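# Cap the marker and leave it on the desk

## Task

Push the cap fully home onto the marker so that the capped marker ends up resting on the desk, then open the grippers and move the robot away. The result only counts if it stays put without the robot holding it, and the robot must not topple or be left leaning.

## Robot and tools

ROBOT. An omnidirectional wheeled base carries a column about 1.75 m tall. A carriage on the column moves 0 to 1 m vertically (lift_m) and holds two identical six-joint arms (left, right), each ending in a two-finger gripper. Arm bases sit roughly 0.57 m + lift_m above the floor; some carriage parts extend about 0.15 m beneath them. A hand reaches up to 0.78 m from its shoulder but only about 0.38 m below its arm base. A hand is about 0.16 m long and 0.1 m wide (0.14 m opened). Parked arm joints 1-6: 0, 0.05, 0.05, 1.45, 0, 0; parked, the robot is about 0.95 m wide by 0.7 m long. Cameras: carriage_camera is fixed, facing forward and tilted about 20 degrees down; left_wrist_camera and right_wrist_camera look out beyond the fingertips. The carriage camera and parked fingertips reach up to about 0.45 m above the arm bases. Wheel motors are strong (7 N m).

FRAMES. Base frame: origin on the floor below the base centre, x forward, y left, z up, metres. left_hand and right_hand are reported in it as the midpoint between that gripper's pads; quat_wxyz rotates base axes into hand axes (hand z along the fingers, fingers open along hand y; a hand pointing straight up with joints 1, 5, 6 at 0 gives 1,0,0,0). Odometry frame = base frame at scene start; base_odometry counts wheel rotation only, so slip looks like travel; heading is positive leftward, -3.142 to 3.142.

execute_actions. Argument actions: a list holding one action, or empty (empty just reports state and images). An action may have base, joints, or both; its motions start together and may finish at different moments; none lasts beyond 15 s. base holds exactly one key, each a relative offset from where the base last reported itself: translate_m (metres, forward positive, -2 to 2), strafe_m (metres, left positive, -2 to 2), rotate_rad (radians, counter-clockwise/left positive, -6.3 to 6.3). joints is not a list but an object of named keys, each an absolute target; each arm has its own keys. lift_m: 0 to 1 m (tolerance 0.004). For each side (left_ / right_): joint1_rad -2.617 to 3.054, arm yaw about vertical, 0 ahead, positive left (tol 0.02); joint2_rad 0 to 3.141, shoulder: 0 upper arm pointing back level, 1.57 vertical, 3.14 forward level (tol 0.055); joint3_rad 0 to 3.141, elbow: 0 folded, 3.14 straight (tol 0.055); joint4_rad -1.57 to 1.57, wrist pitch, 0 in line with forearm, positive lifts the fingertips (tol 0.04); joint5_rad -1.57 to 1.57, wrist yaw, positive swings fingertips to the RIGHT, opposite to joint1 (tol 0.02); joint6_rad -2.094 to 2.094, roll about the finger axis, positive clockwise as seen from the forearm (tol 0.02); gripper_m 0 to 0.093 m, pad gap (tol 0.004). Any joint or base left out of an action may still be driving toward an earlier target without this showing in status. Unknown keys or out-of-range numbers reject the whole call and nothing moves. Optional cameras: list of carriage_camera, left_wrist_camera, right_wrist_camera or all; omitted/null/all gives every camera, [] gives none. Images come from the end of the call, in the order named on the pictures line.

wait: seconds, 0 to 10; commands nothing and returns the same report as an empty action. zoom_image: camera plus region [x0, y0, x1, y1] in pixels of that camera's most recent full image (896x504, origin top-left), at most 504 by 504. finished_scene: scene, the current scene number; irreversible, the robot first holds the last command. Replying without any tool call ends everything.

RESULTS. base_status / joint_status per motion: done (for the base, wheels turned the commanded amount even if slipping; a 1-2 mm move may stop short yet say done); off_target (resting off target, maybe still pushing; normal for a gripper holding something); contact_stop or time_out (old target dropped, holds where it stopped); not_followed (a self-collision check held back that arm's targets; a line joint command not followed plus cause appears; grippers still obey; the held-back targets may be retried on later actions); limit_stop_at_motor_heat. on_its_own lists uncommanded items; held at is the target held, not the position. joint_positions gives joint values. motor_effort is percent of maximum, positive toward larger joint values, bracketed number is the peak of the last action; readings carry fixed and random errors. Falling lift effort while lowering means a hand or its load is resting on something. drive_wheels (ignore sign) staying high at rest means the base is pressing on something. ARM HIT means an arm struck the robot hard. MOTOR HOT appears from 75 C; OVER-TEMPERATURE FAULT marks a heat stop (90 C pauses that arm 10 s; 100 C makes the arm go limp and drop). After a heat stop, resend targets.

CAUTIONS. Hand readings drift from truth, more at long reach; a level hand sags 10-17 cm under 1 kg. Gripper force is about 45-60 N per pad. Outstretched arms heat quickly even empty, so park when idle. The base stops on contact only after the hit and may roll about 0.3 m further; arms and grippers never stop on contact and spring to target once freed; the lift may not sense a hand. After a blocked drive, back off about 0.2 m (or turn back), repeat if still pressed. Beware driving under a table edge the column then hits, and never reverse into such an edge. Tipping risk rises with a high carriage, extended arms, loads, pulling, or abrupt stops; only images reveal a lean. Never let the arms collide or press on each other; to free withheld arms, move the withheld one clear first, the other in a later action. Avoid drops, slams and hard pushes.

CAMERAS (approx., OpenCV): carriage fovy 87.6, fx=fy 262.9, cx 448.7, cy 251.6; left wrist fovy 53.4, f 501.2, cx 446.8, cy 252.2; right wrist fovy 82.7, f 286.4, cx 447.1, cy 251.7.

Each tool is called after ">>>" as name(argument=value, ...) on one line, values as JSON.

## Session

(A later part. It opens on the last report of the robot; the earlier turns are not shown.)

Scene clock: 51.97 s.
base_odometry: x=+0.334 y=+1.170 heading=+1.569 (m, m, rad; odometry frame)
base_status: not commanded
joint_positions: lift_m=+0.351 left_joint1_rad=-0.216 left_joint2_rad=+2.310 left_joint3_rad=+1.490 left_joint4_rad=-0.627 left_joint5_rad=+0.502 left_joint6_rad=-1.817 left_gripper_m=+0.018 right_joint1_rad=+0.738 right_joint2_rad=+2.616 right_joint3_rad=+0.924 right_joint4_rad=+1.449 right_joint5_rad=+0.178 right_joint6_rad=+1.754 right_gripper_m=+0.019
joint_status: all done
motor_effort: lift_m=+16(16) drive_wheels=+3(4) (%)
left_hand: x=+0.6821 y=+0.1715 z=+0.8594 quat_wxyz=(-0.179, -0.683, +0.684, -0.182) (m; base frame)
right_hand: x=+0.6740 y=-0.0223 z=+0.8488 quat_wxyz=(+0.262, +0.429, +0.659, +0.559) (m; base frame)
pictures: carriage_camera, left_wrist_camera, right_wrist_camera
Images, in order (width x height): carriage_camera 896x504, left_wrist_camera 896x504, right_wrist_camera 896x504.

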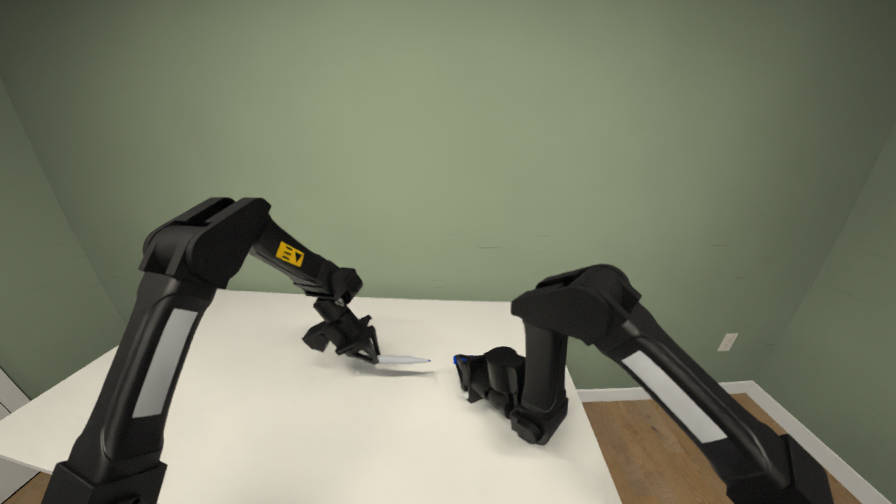

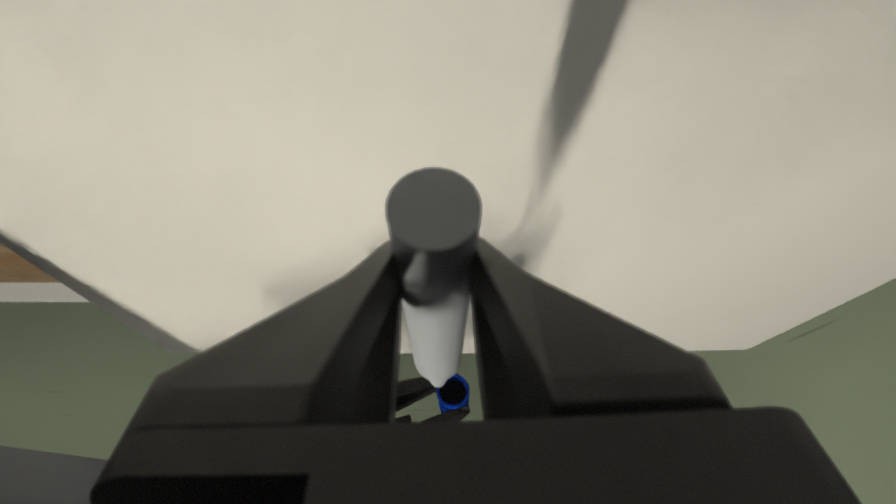

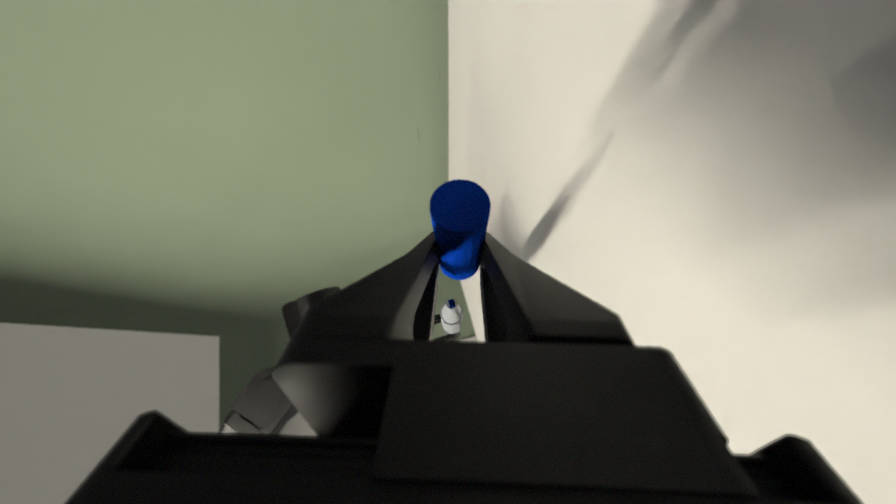

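>>> execute_actions(actions=[{"joints": {"right_joint1_rad": 0.833, "right_joint2_rad": 2.603, "right_joint3_rad": 1.031, "right_joint4_rad": 1.365, "right_joint5_rad": 0.292, "right_joint6_rad": 1.778}}])

Scene clock: 53.63 s.
base_odometry: x=+0.334 y=+1.170 heading=+1.569 (m, m, rad; odometry frame)
base_status: not commanded
joint_positions: lift_m=+0.351 left_joint1_rad=-0.216 left_joint2_rad=+2.310 left_joint3_rad=+1.490 left_joint4_rad=-0.627 left_joint5_rad=+0.502 left_joint6_rad=-1.817 left_gripper_m=+0.018 right_joint1_rad=+0.839 right_joint2_rad=+2.616 right_joint3_rad=+1.012 right_joint4_rad=+1.369 right_joint5_rad=+0.284 right_joint6_rad=+1.775 right_gripper_m=+0.019
joint_status: all done
motor_effort: lift_m=+17(16) drive_wheels=+2(3) (%)
left_hand: x=+0.6821 y=+0.1715 z=+0.8594 quat_wxyz=(-0.179, -0.683, +0.684, -0.182) (m; base frame)
right_hand: x=+0.6649 y=+0.0181 z=+0.8552 quat_wxyz=(+0.267, +0.429, +0.654, +0.563) (m; base frame)
pictures: carriage_camera, left_wrist_camera, right_wrist_camera
Images, in order (width x height): carriage_camera 896x504, left_wrist_camera 896x504, right_wrist_camera 896x504.

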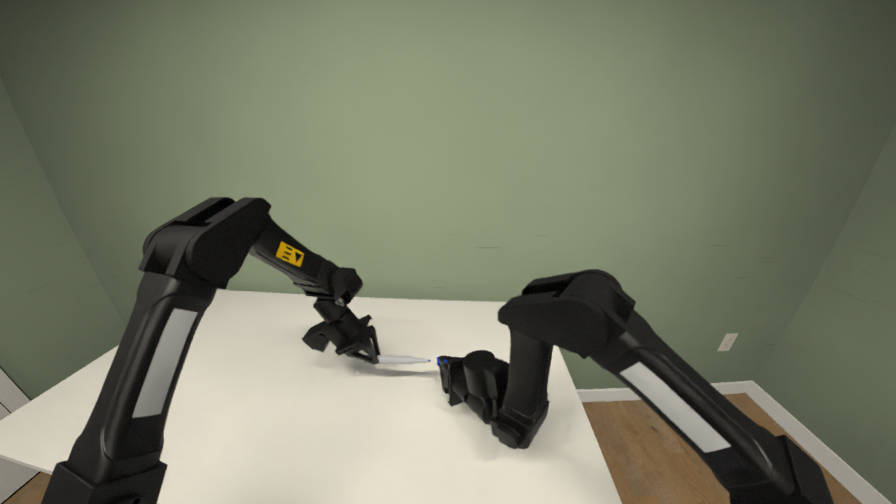

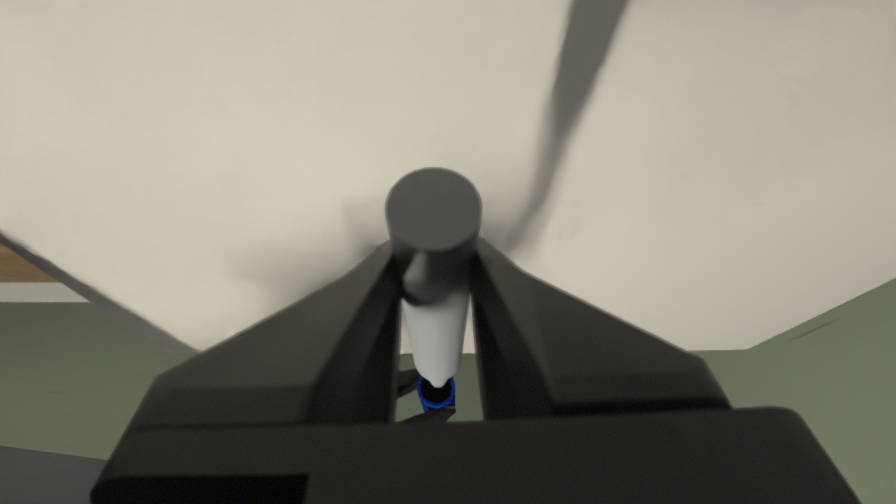

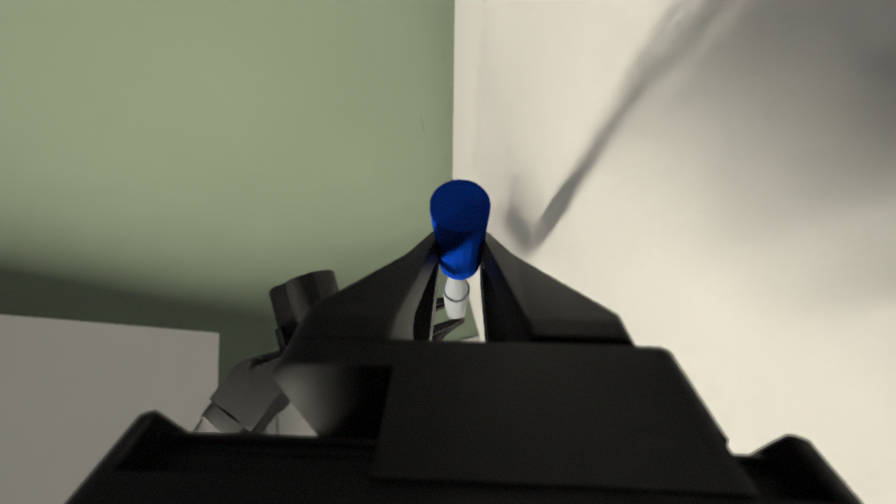

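>>> zoom_image(camera="left_wrist_camera", region=[380, 300, 500, 425])

>>> zoom_image(camera="right_wrist_camera", region=[410, 230, 510, 345])

>>> zoom_image(camera="carriage_camera", region=[360, 320, 500, 400])

Region (380, 300, 500, 425) of left_wrist_camera's 896x504 image, scaled by 4.032, with more detail than that image has; it fills the left 484 columns of this view, and the rest is white.

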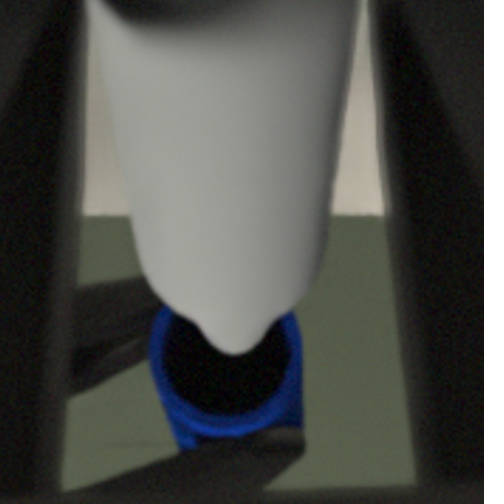

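Region (410, 230, 510, 345) of right_wrist_camera's 896x504 image, scaled by 4.383, with more detail than that image has; it fills the left 438 columns of this view, and the rest is white.

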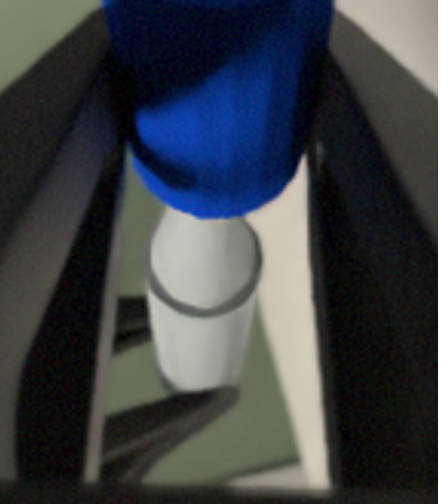

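Region (360, 320, 500, 400) of carriage_camera's 896x504 image, scaled by 3.600, with more detail than that image has; it fills the top 288 rows of this view, and the rest is white.

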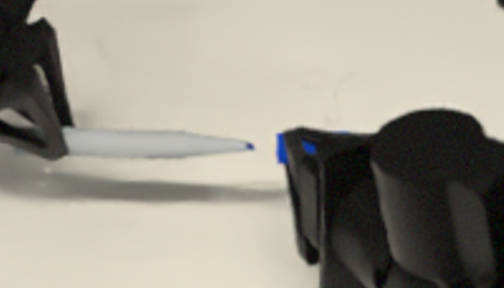

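>>> execute_actions(actions=[{"joints": {"right_joint1_rad": 0.882, "right_joint2_rad": 2.603, "right_joint3_rad": 1.116, "right_joint4_rad": 1.262, "right_joint5_rad": 0.372, "right_joint6_rad": 1.79}}])

>>> zoom_image(camera="left_wrist_camera", region=[380, 300, 500, 425])

>>> zoom_image(camera="right_wrist_camera", region=[410, 230, 510, 345])

>>> zoom_image(camera="carriage_camera", region=[360, 320, 500, 400])

Scene clock: 55.27 s.
base_odometry: x=+0.334 y=+1.170 heading=+1.569 (m, m, rad; odometry frame)
base_status: not commanded
joint_positions: lift_m=+0.351 left_joint1_rad=-0.216 left_joint2_rad=+2.310 left_joint3_rad=+1.490 left_joint4_rad=-0.627 left_joint5_rad=+0.502 left_joint6_rad=-1.817 left_gripper_m=+0.018 right_joint1_rad=+0.882 right_joint2_rad=+2.616 right_joint3_rad=+1.096 right_joint4_rad=+1.268 right_joint5_rad=+0.365 right_joint6_rad=+1.785 right_gripper_m=+0.019
joint_status: all done
motor_effort: lift_m=+17(17) drive_wheels=+3(3) (%)
left_hand: x=+0.6821 y=+0.1715 z=+0.8594 quat_wxyz=(-0.179, -0.683, +0.684, -0.182) (m; base frame)
right_hand: x=+0.6687 y=+0.0380 z=+0.8576 quat_wxyz=(+0.281, +0.439, +0.651, +0.552) (m; base frame)
pictures: carriage_camera, left_wrist_camera, right_wrist_camera
Images, in order (width x height): carriage_camera 896x504, left_wrist_camera 896x504, right_wrist_camera 896x504.

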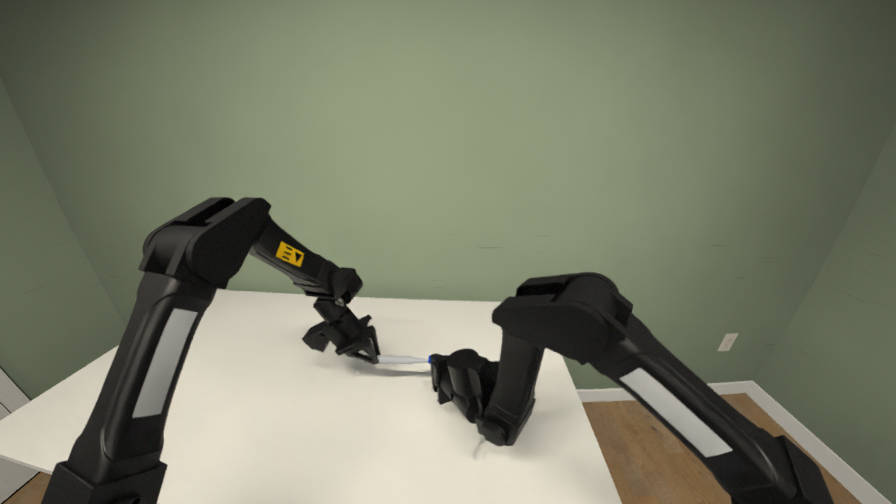

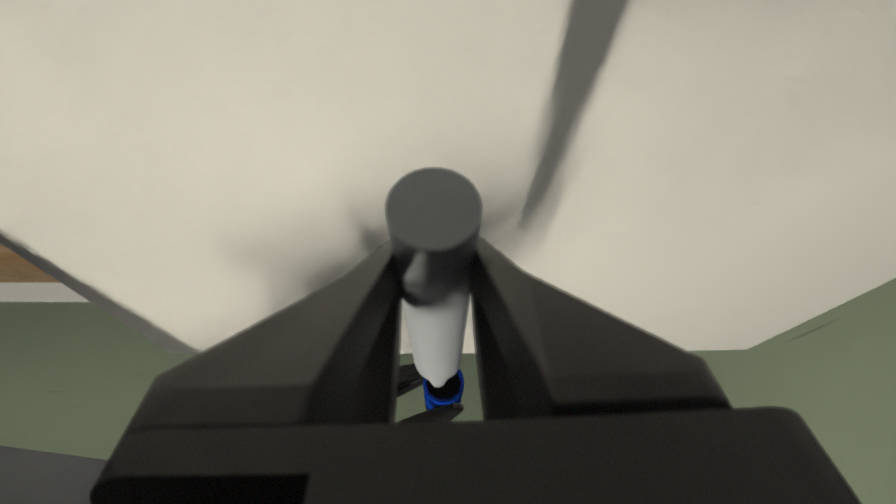

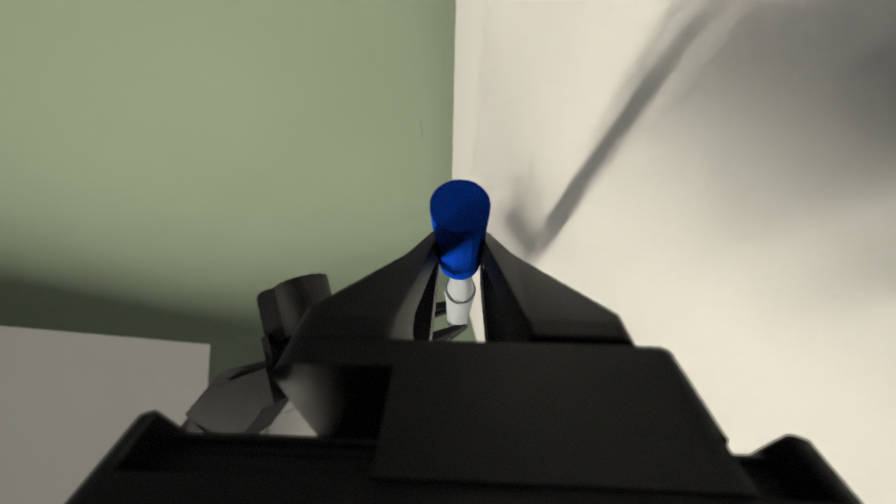

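Region (380, 300, 500, 425) of left_wrist_camera's 896x504 image, scaled by 4.032, with more detail than that image has; it fills the left 484 columns of this view, and the rest is white.

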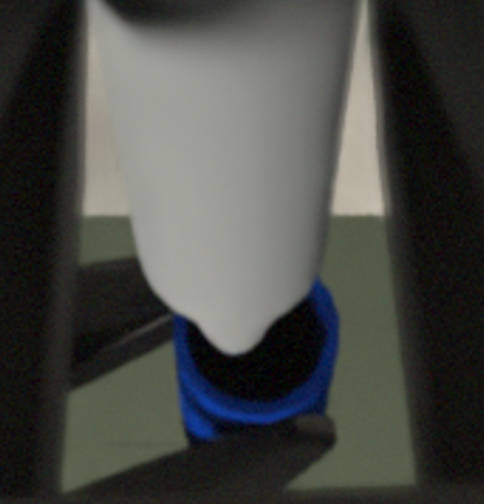

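Region (410, 230, 510, 345) of right_wrist_camera's 896x504 image, scaled by 4.383, with more detail than that image has; it fills the left 438 columns of this view, and the rest is white.

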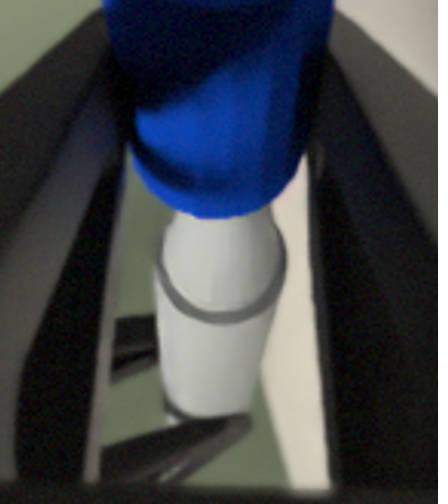

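Region (360, 320, 500, 400) of carriage_camera's 896x504 image, scaled by 3.600, with more detail than that image has; it fills the top 288 rows of this view, and the rest is white.

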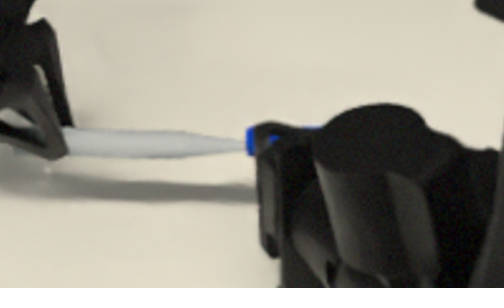

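>>> execute_actions(actions=[{"joints": {"right_joint1_rad": 0.918, "right_joint2_rad": 2.632, "right_joint3_rad": 1.193, "right_joint4_rad": 1.211, "right_joint5_rad": 0.402, "right_joint6_rad": 1.83}}])

>>> zoom_image(camera="left_wrist_camera", region=[380, 300, 500, 425])

>>> zoom_image(camera="right_wrist_camera", region=[410, 230, 510, 345])

>>> zoom_image(camera="carriage_camera", region=[360, 320, 500, 400])

Scene clock: 56.43 s.
base_odometry: x=+0.334 y=+1.170 heading=+1.569 (m, m, rad; odometry frame)
base_status: not commanded
joint_positions: lift_m=+0.351 left_joint1_rad=-0.216 left_joint2_rad=+2.310 left_joint3_rad=+1.490 left_joint4_rad=-0.625 left_joint5_rad=+0.504 left_joint6_rad=-1.819 left_gripper_m=+0.018 right_joint1_rad=+0.917 right_joint2_rad=+2.626 right_joint3_rad=+1.169 right_joint4_rad=+1.202 right_joint5_rad=+0.398 right_joint6_rad=+1.823 right_gripper_m=+0.019
joint_status: all done
motor_effort: lift_m=+16(17) drive_wheels=+3(2) (%)
left_hand: x=+0.6823 y=+0.1712 z=+0.8595 quat_wxyz=(-0.179, -0.683, +0.684, -0.183) (m; base frame)
right_hand: x=+0.6679 y=+0.0596 z=+0.8604 quat_wxyz=(+0.273, +0.448, +0.644, +0.556) (m; base frame)
pictures: carriage_camera, left_wrist_camera, right_wrist_camera
Images, in order (width x height): carriage_camera 896x504, left_wrist_camera 896x504, right_wrist_camera 896x504.

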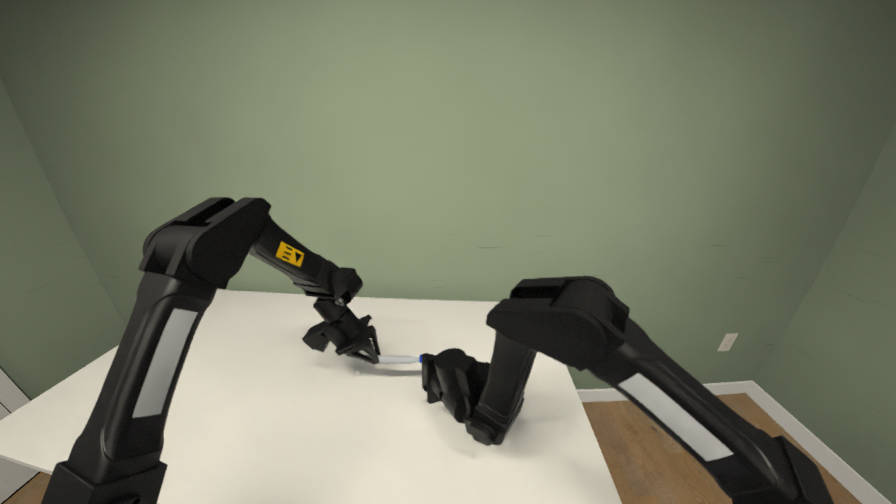

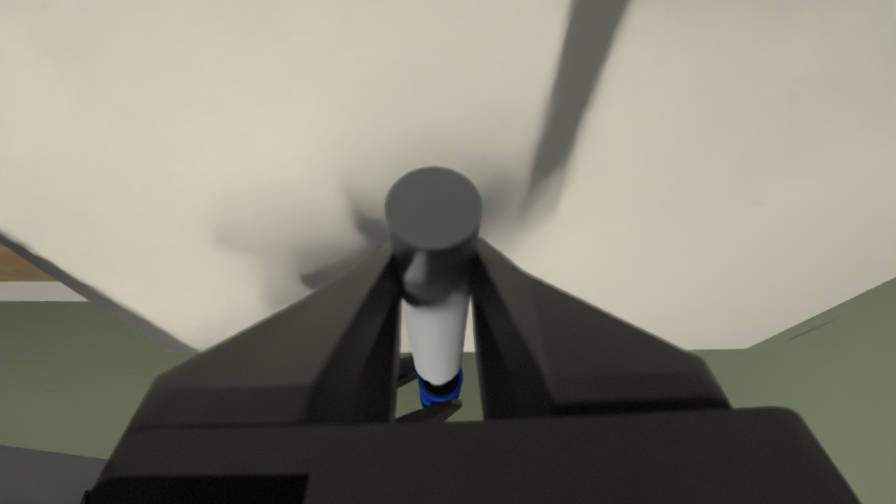

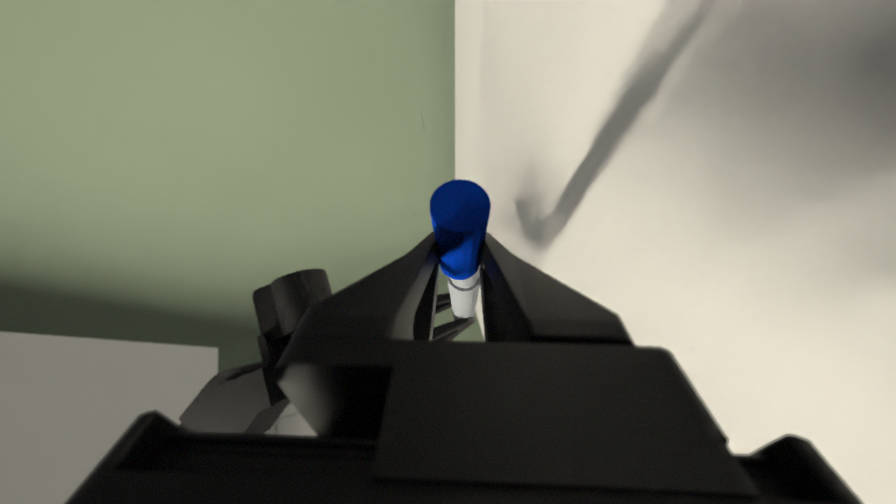

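Region (380, 300, 500, 425) of left_wrist_camera's 896x504 image, scaled by 4.032, with more detail than that image has; it fills the left 484 columns of this view, and the rest is white.

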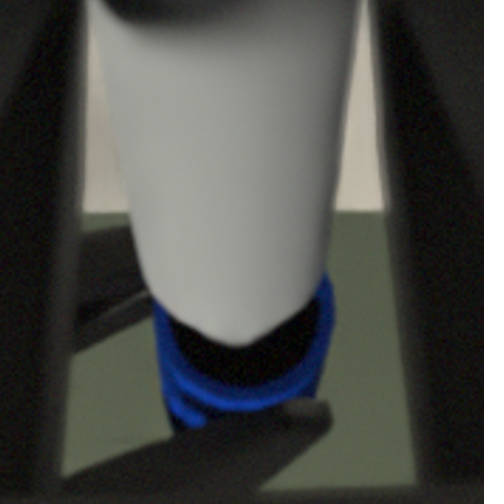

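Region (410, 230, 510, 345) of right_wrist_camera's 896x504 image, scaled by 4.383, with more detail than that image has; it fills the left 438 columns of this view, and the rest is white.

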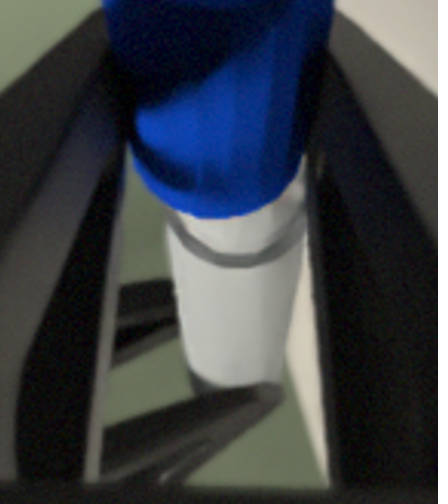

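Region (360, 320, 500, 400) of carriage_camera's 896x504 image, scaled by 3.600, with more detail than that image has; it fills the top 288 rows of this view, and the rest is white.

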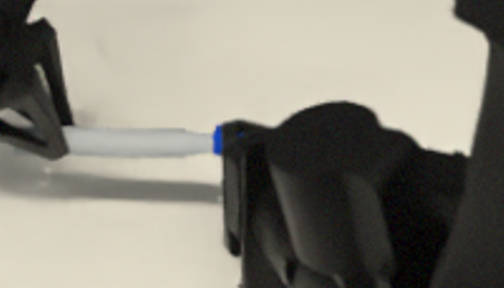

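>>> execute_actions(actions=[{"joints": {"right_joint1_rad": 0.931, "right_joint2_rad": 2.656, "right_joint3_rad": 1.233, "right_joint4_rad": 1.19, "right_joint5_rad": 0.41, "right_joint6_rad": 1.835}}])

>>> zoom_image(camera="left_wrist_camera", region=[380, 300, 500, 425])

>>> zoom_image(camera="right_wrist_camera", region=[410, 230, 510, 345])

>>> zoom_image(camera="carriage_camera", region=[360, 320, 500, 400])

Scene clock: 57.37 s.
base_odometry: x=+0.334 y=+1.170 heading=+1.569 (m, m, rad; odometry frame)
base_status: not commanded
joint_positions: lift_m=+0.351 left_joint1_rad=-0.216 left_joint2_rad=+2.310 left_joint3_rad=+1.490 left_joint4_rad=-0.625 left_joint5_rad=+0.503 left_joint6_rad=-1.819 left_gripper_m=+0.018 right_joint1_rad=+0.925 right_joint2_rad=+2.645 right_joint3_rad=+1.205 right_joint4_rad=+1.187 right_joint5_rad=+0.405 right_joint6_rad=+1.828 right_gripper_m=+0.019
joint_status: all done
motor_effort: lift_m=+16(16) drive_wheels=+2(3) (%)
left_hand: x=+0.6824 y=+0.1713 z=+0.8595 quat_wxyz=(-0.179, -0.684, +0.684, -0.182) (m; base frame)
right_hand: x=+0.6690 y=+0.0670 z=+0.8579 quat_wxyz=(+0.272, +0.448, +0.644, +0.558) (m; base frame)
pictures: carriage_camera, left_wrist_camera, right_wrist_camera
Images, in order (width x height): carriage_camera 896x504, left_wrist_camera 896x504, right_wrist_camera 896x504.

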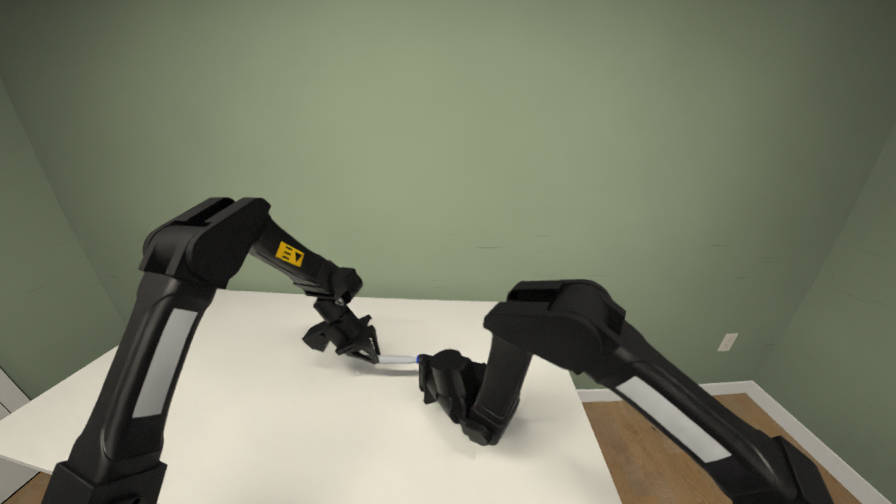

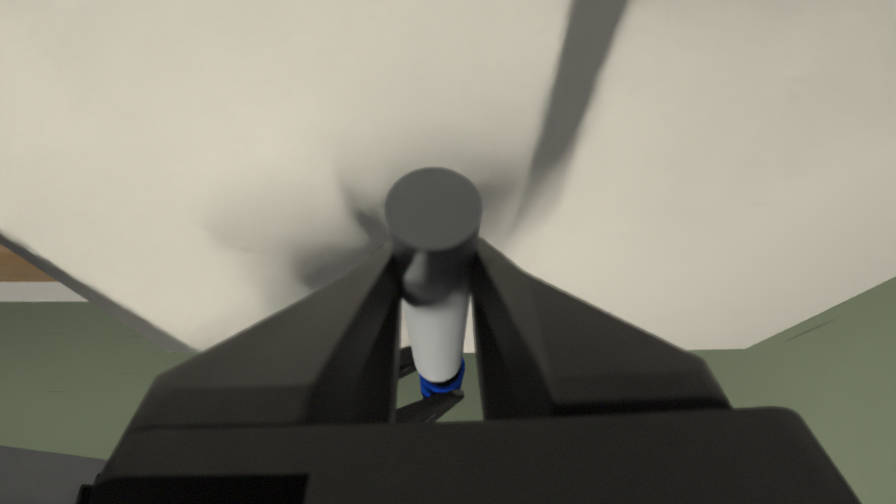

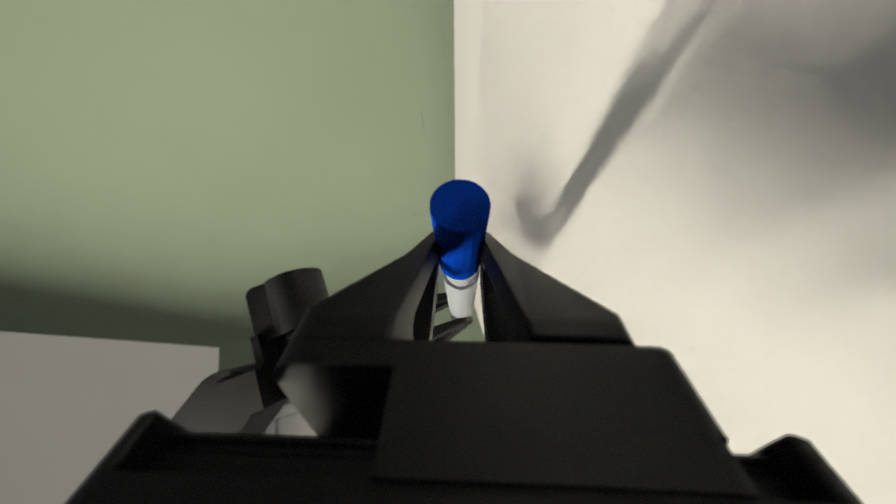

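Region (380, 300, 500, 425) of left_wrist_camera's 896x504 image, scaled by 4.032, with more detail than that image has; it fills the left 484 columns of this view, and the rest is white.

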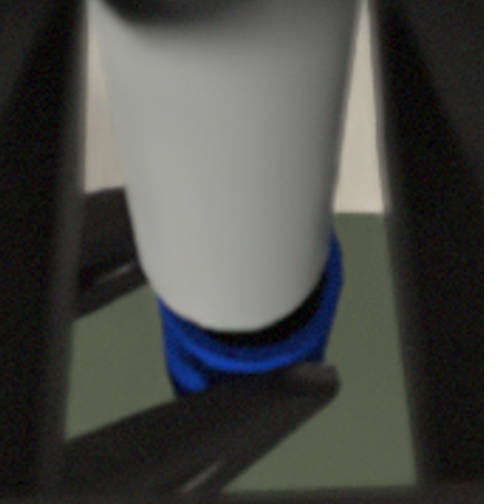

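Region (410, 230, 510, 345) of right_wrist_camera's 896x504 image, scaled by 4.383, with more detail than that image has; it fills the left 438 columns of this view, and the rest is white.

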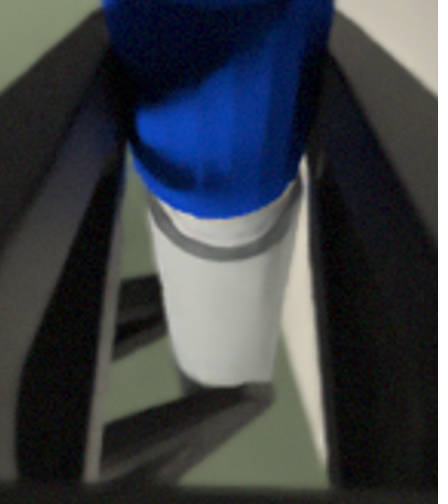

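Region (360, 320, 500, 400) of carriage_camera's 896x504 image, scaled by 3.600, with more detail than that image has; it fills the top 288 rows of this view, and the rest is white.

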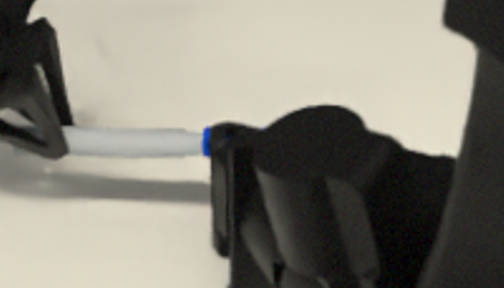

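>>> execute_actions(actions=[{"joints": {"right_joint1_rad": 0.950, "right_joint2_rad": 2.671, "right_joint3_rad": 1.277, "right_joint4_rad": 1.16, "right_joint5_rad": 0.425, "right_joint6_rad": 1.84}}])

>>> zoom_image(camera="left_wrist_camera", region=[380, 300, 500, 425])

>>> zoom_image(camera="right_wrist_camera", region=[410, 230, 510, 345])

>>> zoom_image(camera="carriage_camera", region=[360, 320, 500, 400])

Scene clock: 58.13 s.
base_odometry: x=+0.334 y=+1.170 heading=+1.569 (m, m, rad; odometry frame)
base_status: not commanded
joint_positions: lift_m=+0.351 left_joint1_rad=-0.216 left_joint2_rad=+2.310 left_joint3_rad=+1.490 left_joint4_rad=-0.625 left_joint5_rad=+0.498 left_joint6_rad=-1.820 left_gripper_m=+0.018 right_joint1_rad=+0.944 right_joint2_rad=+2.660 right_joint3_rad=+1.249 right_joint4_rad=+1.156 right_joint5_rad=+0.423 right_joint6_rad=+1.833 right_gripper_m=+0.019
joint_status: all done
motor_effort: lift_m=+16(17) drive_wheels=+3(3) (%)
left_hand: x=+0.6826 y=+0.1720 z=+0.8591 quat_wxyz=(-0.177, -0.684, +0.684, -0.181) (m; base frame)
right_hand: x=+0.6677 y=+0.0788 z=+0.8570 quat_wxyz=(+0.272, +0.449, +0.643, +0.558) (m; base frame)
pictures: carriage_camera, left_wrist_camera, right_wrist_camera
Images, in order (width x height): carriage_camera 896x504, left_wrist_camera 896x504, right_wrist_camera 896x504.

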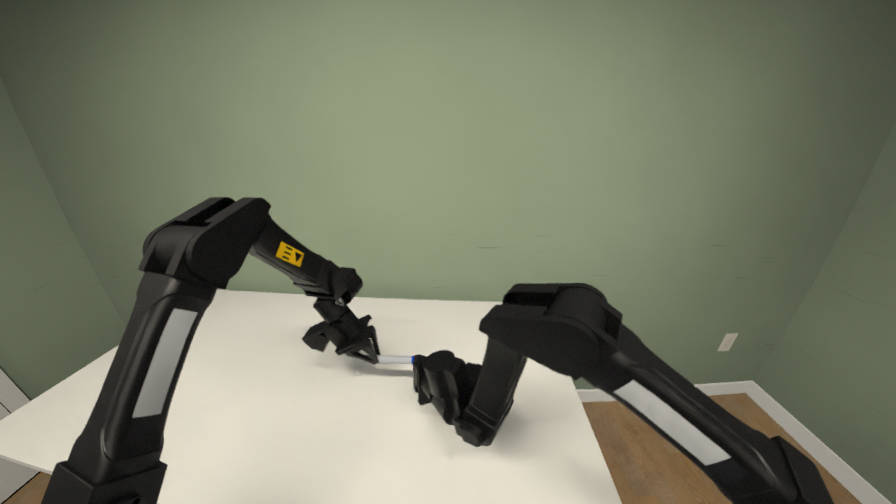

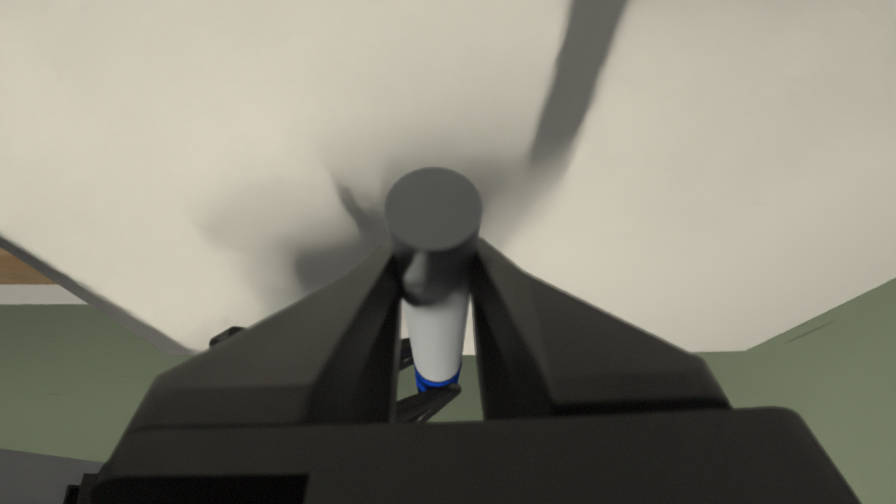

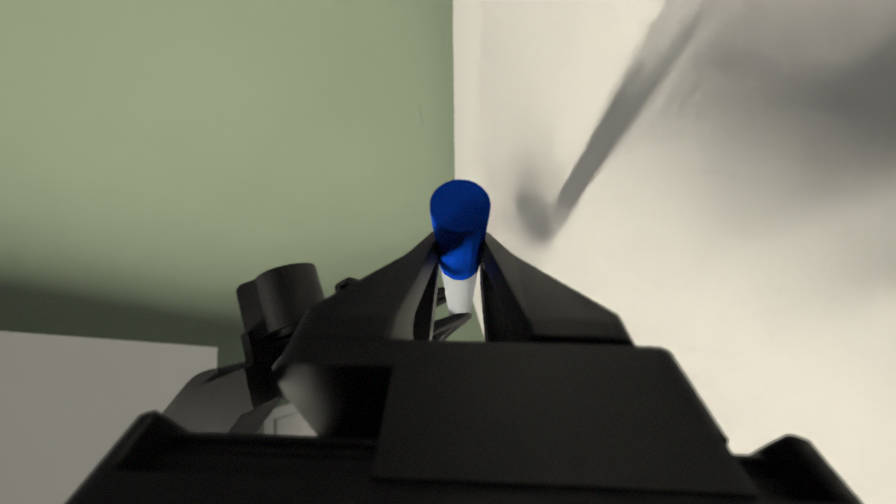

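Region (380, 300, 500, 425) of left_wrist_camera's 896x504 image, scaled by 4.032, with more detail than that image has; it fills the left 484 columns of this view, and the rest is white.

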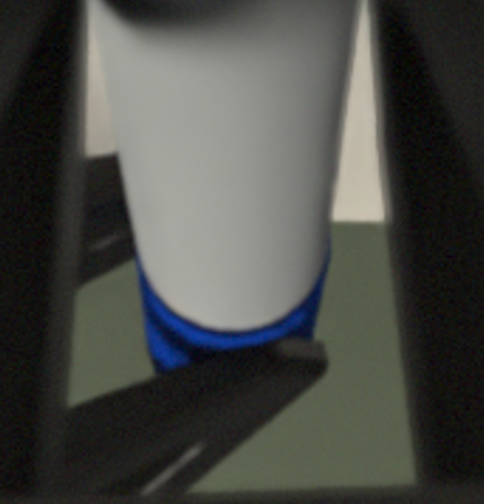

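Region (410, 230, 510, 345) of right_wrist_camera's 896x504 image, scaled by 4.383, with more detail than that image has; it fills the left 438 columns of this view, and the rest is white.

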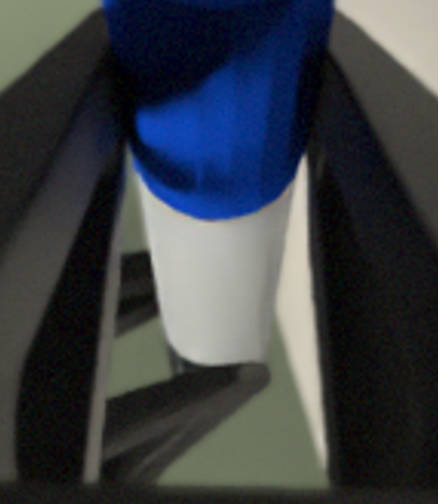

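Region (360, 320, 500, 400) of carriage_camera's 896x504 image, scaled by 3.600, with more detail than that image has; it fills the top 288 rows of this view, and the rest is white.

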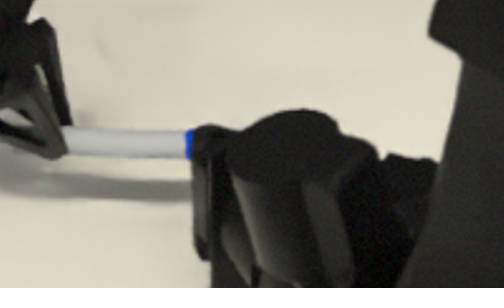

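>>> execute_actions(actions=[{"joints": {"right_joint1_rad": 0.976, "right_joint2_rad": 2.696, "right_joint3_rad": 1.362, "right_joint4_rad": 1.10, "right_joint5_rad": 0.43, "right_joint6_rad": 1.845, "left_joint5_rad": 0.52}}])

>>> zoom_image(camera="left_wrist_camera", region=[380, 300, 500, 425])

>>> zoom_image(camera="carriage_camera", region=[360, 320, 500, 400])

Scene clock: 59.13 s.
base_odometry: x=+0.334 y=+1.170 heading=+1.569 (m, m, rad; odometry frame)
base_status: not commanded
joint_positions: lift_m=+0.351 left_joint1_rad=-0.205 left_joint2_rad=+2.310 left_joint3_rad=+1.490 left_joint4_rad=-0.627 left_joint5_rad=+0.468 left_joint6_rad=-1.821 left_gripper_m=+0.018 right_joint1_rad=+0.959 right_joint2_rad=+2.688 right_joint3_rad=+1.325 right_joint4_rad=+1.089 right_joint5_rad=+0.455 right_joint6_rad=+1.838 right_gripper_m=+0.019
joint_status: left_joint5_rad off_target (ended at +0.469, target +0.520); right_joint5_rad off_target (ended at +0.455, target +0.430); the others done
motor_effort: lift_m=+16(17) drive_wheels=+3(3) (%)
left_hand: x=+0.6853 y=+0.1809 z=+0.8567 quat_wxyz=(-0.164, -0.692, +0.681, -0.174) (m; base frame)
right_hand: x=+0.6719 y=+0.0908 z=+0.8522 quat_wxyz=(+0.278, +0.454, +0.644, +0.549) (m; base frame)
pictures: carriage_camera, left_wrist_camera, right_wrist_camera
Images, in order (width x height): carriage_camera 896x504, left_wrist_camera 896x504, right_wrist_camera 896x504.

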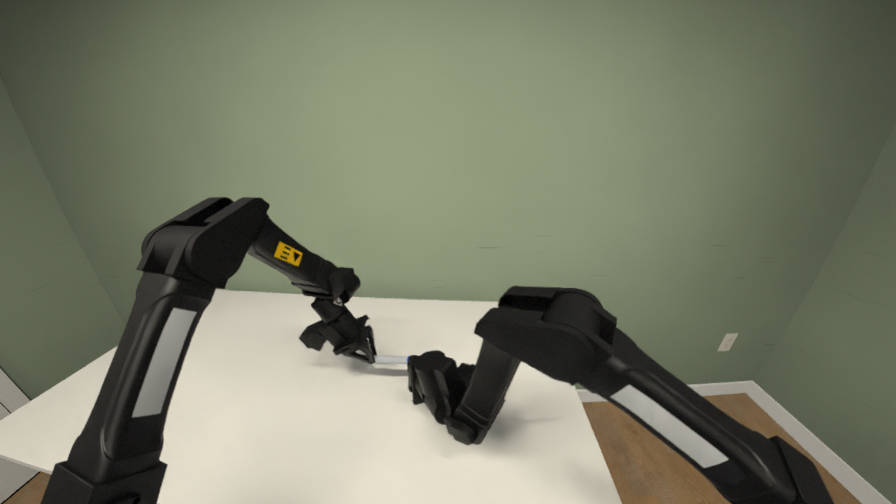

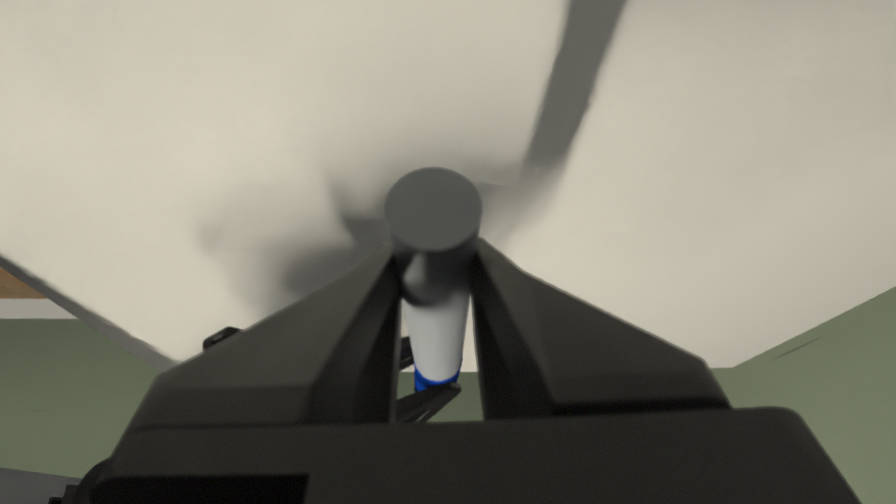

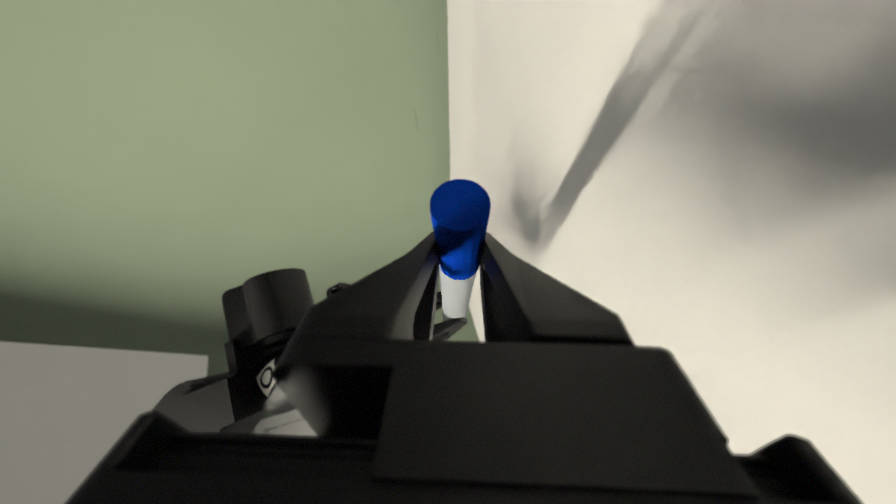

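Region (380, 300, 500, 425) of left_wrist_camera's 896x504 image, scaled by 4.032, with more detail than that image has; it fills the left 484 columns of this view, and the rest is white.

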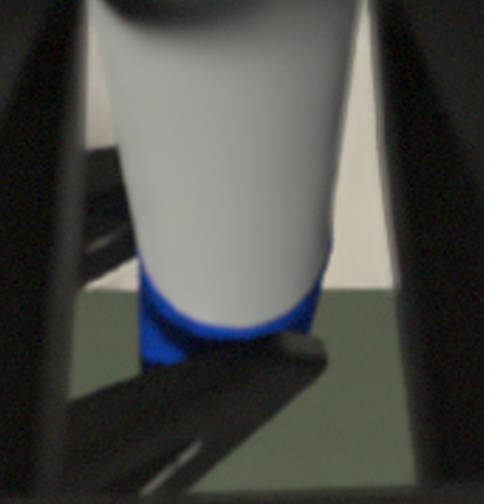

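Region (360, 320, 500, 400) of carriage_camera's 896x504 image, scaled by 3.600, with more detail than that image has; it fills the top 288 rows of this view, and the rest is white.

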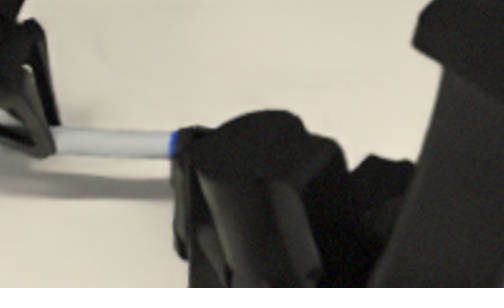

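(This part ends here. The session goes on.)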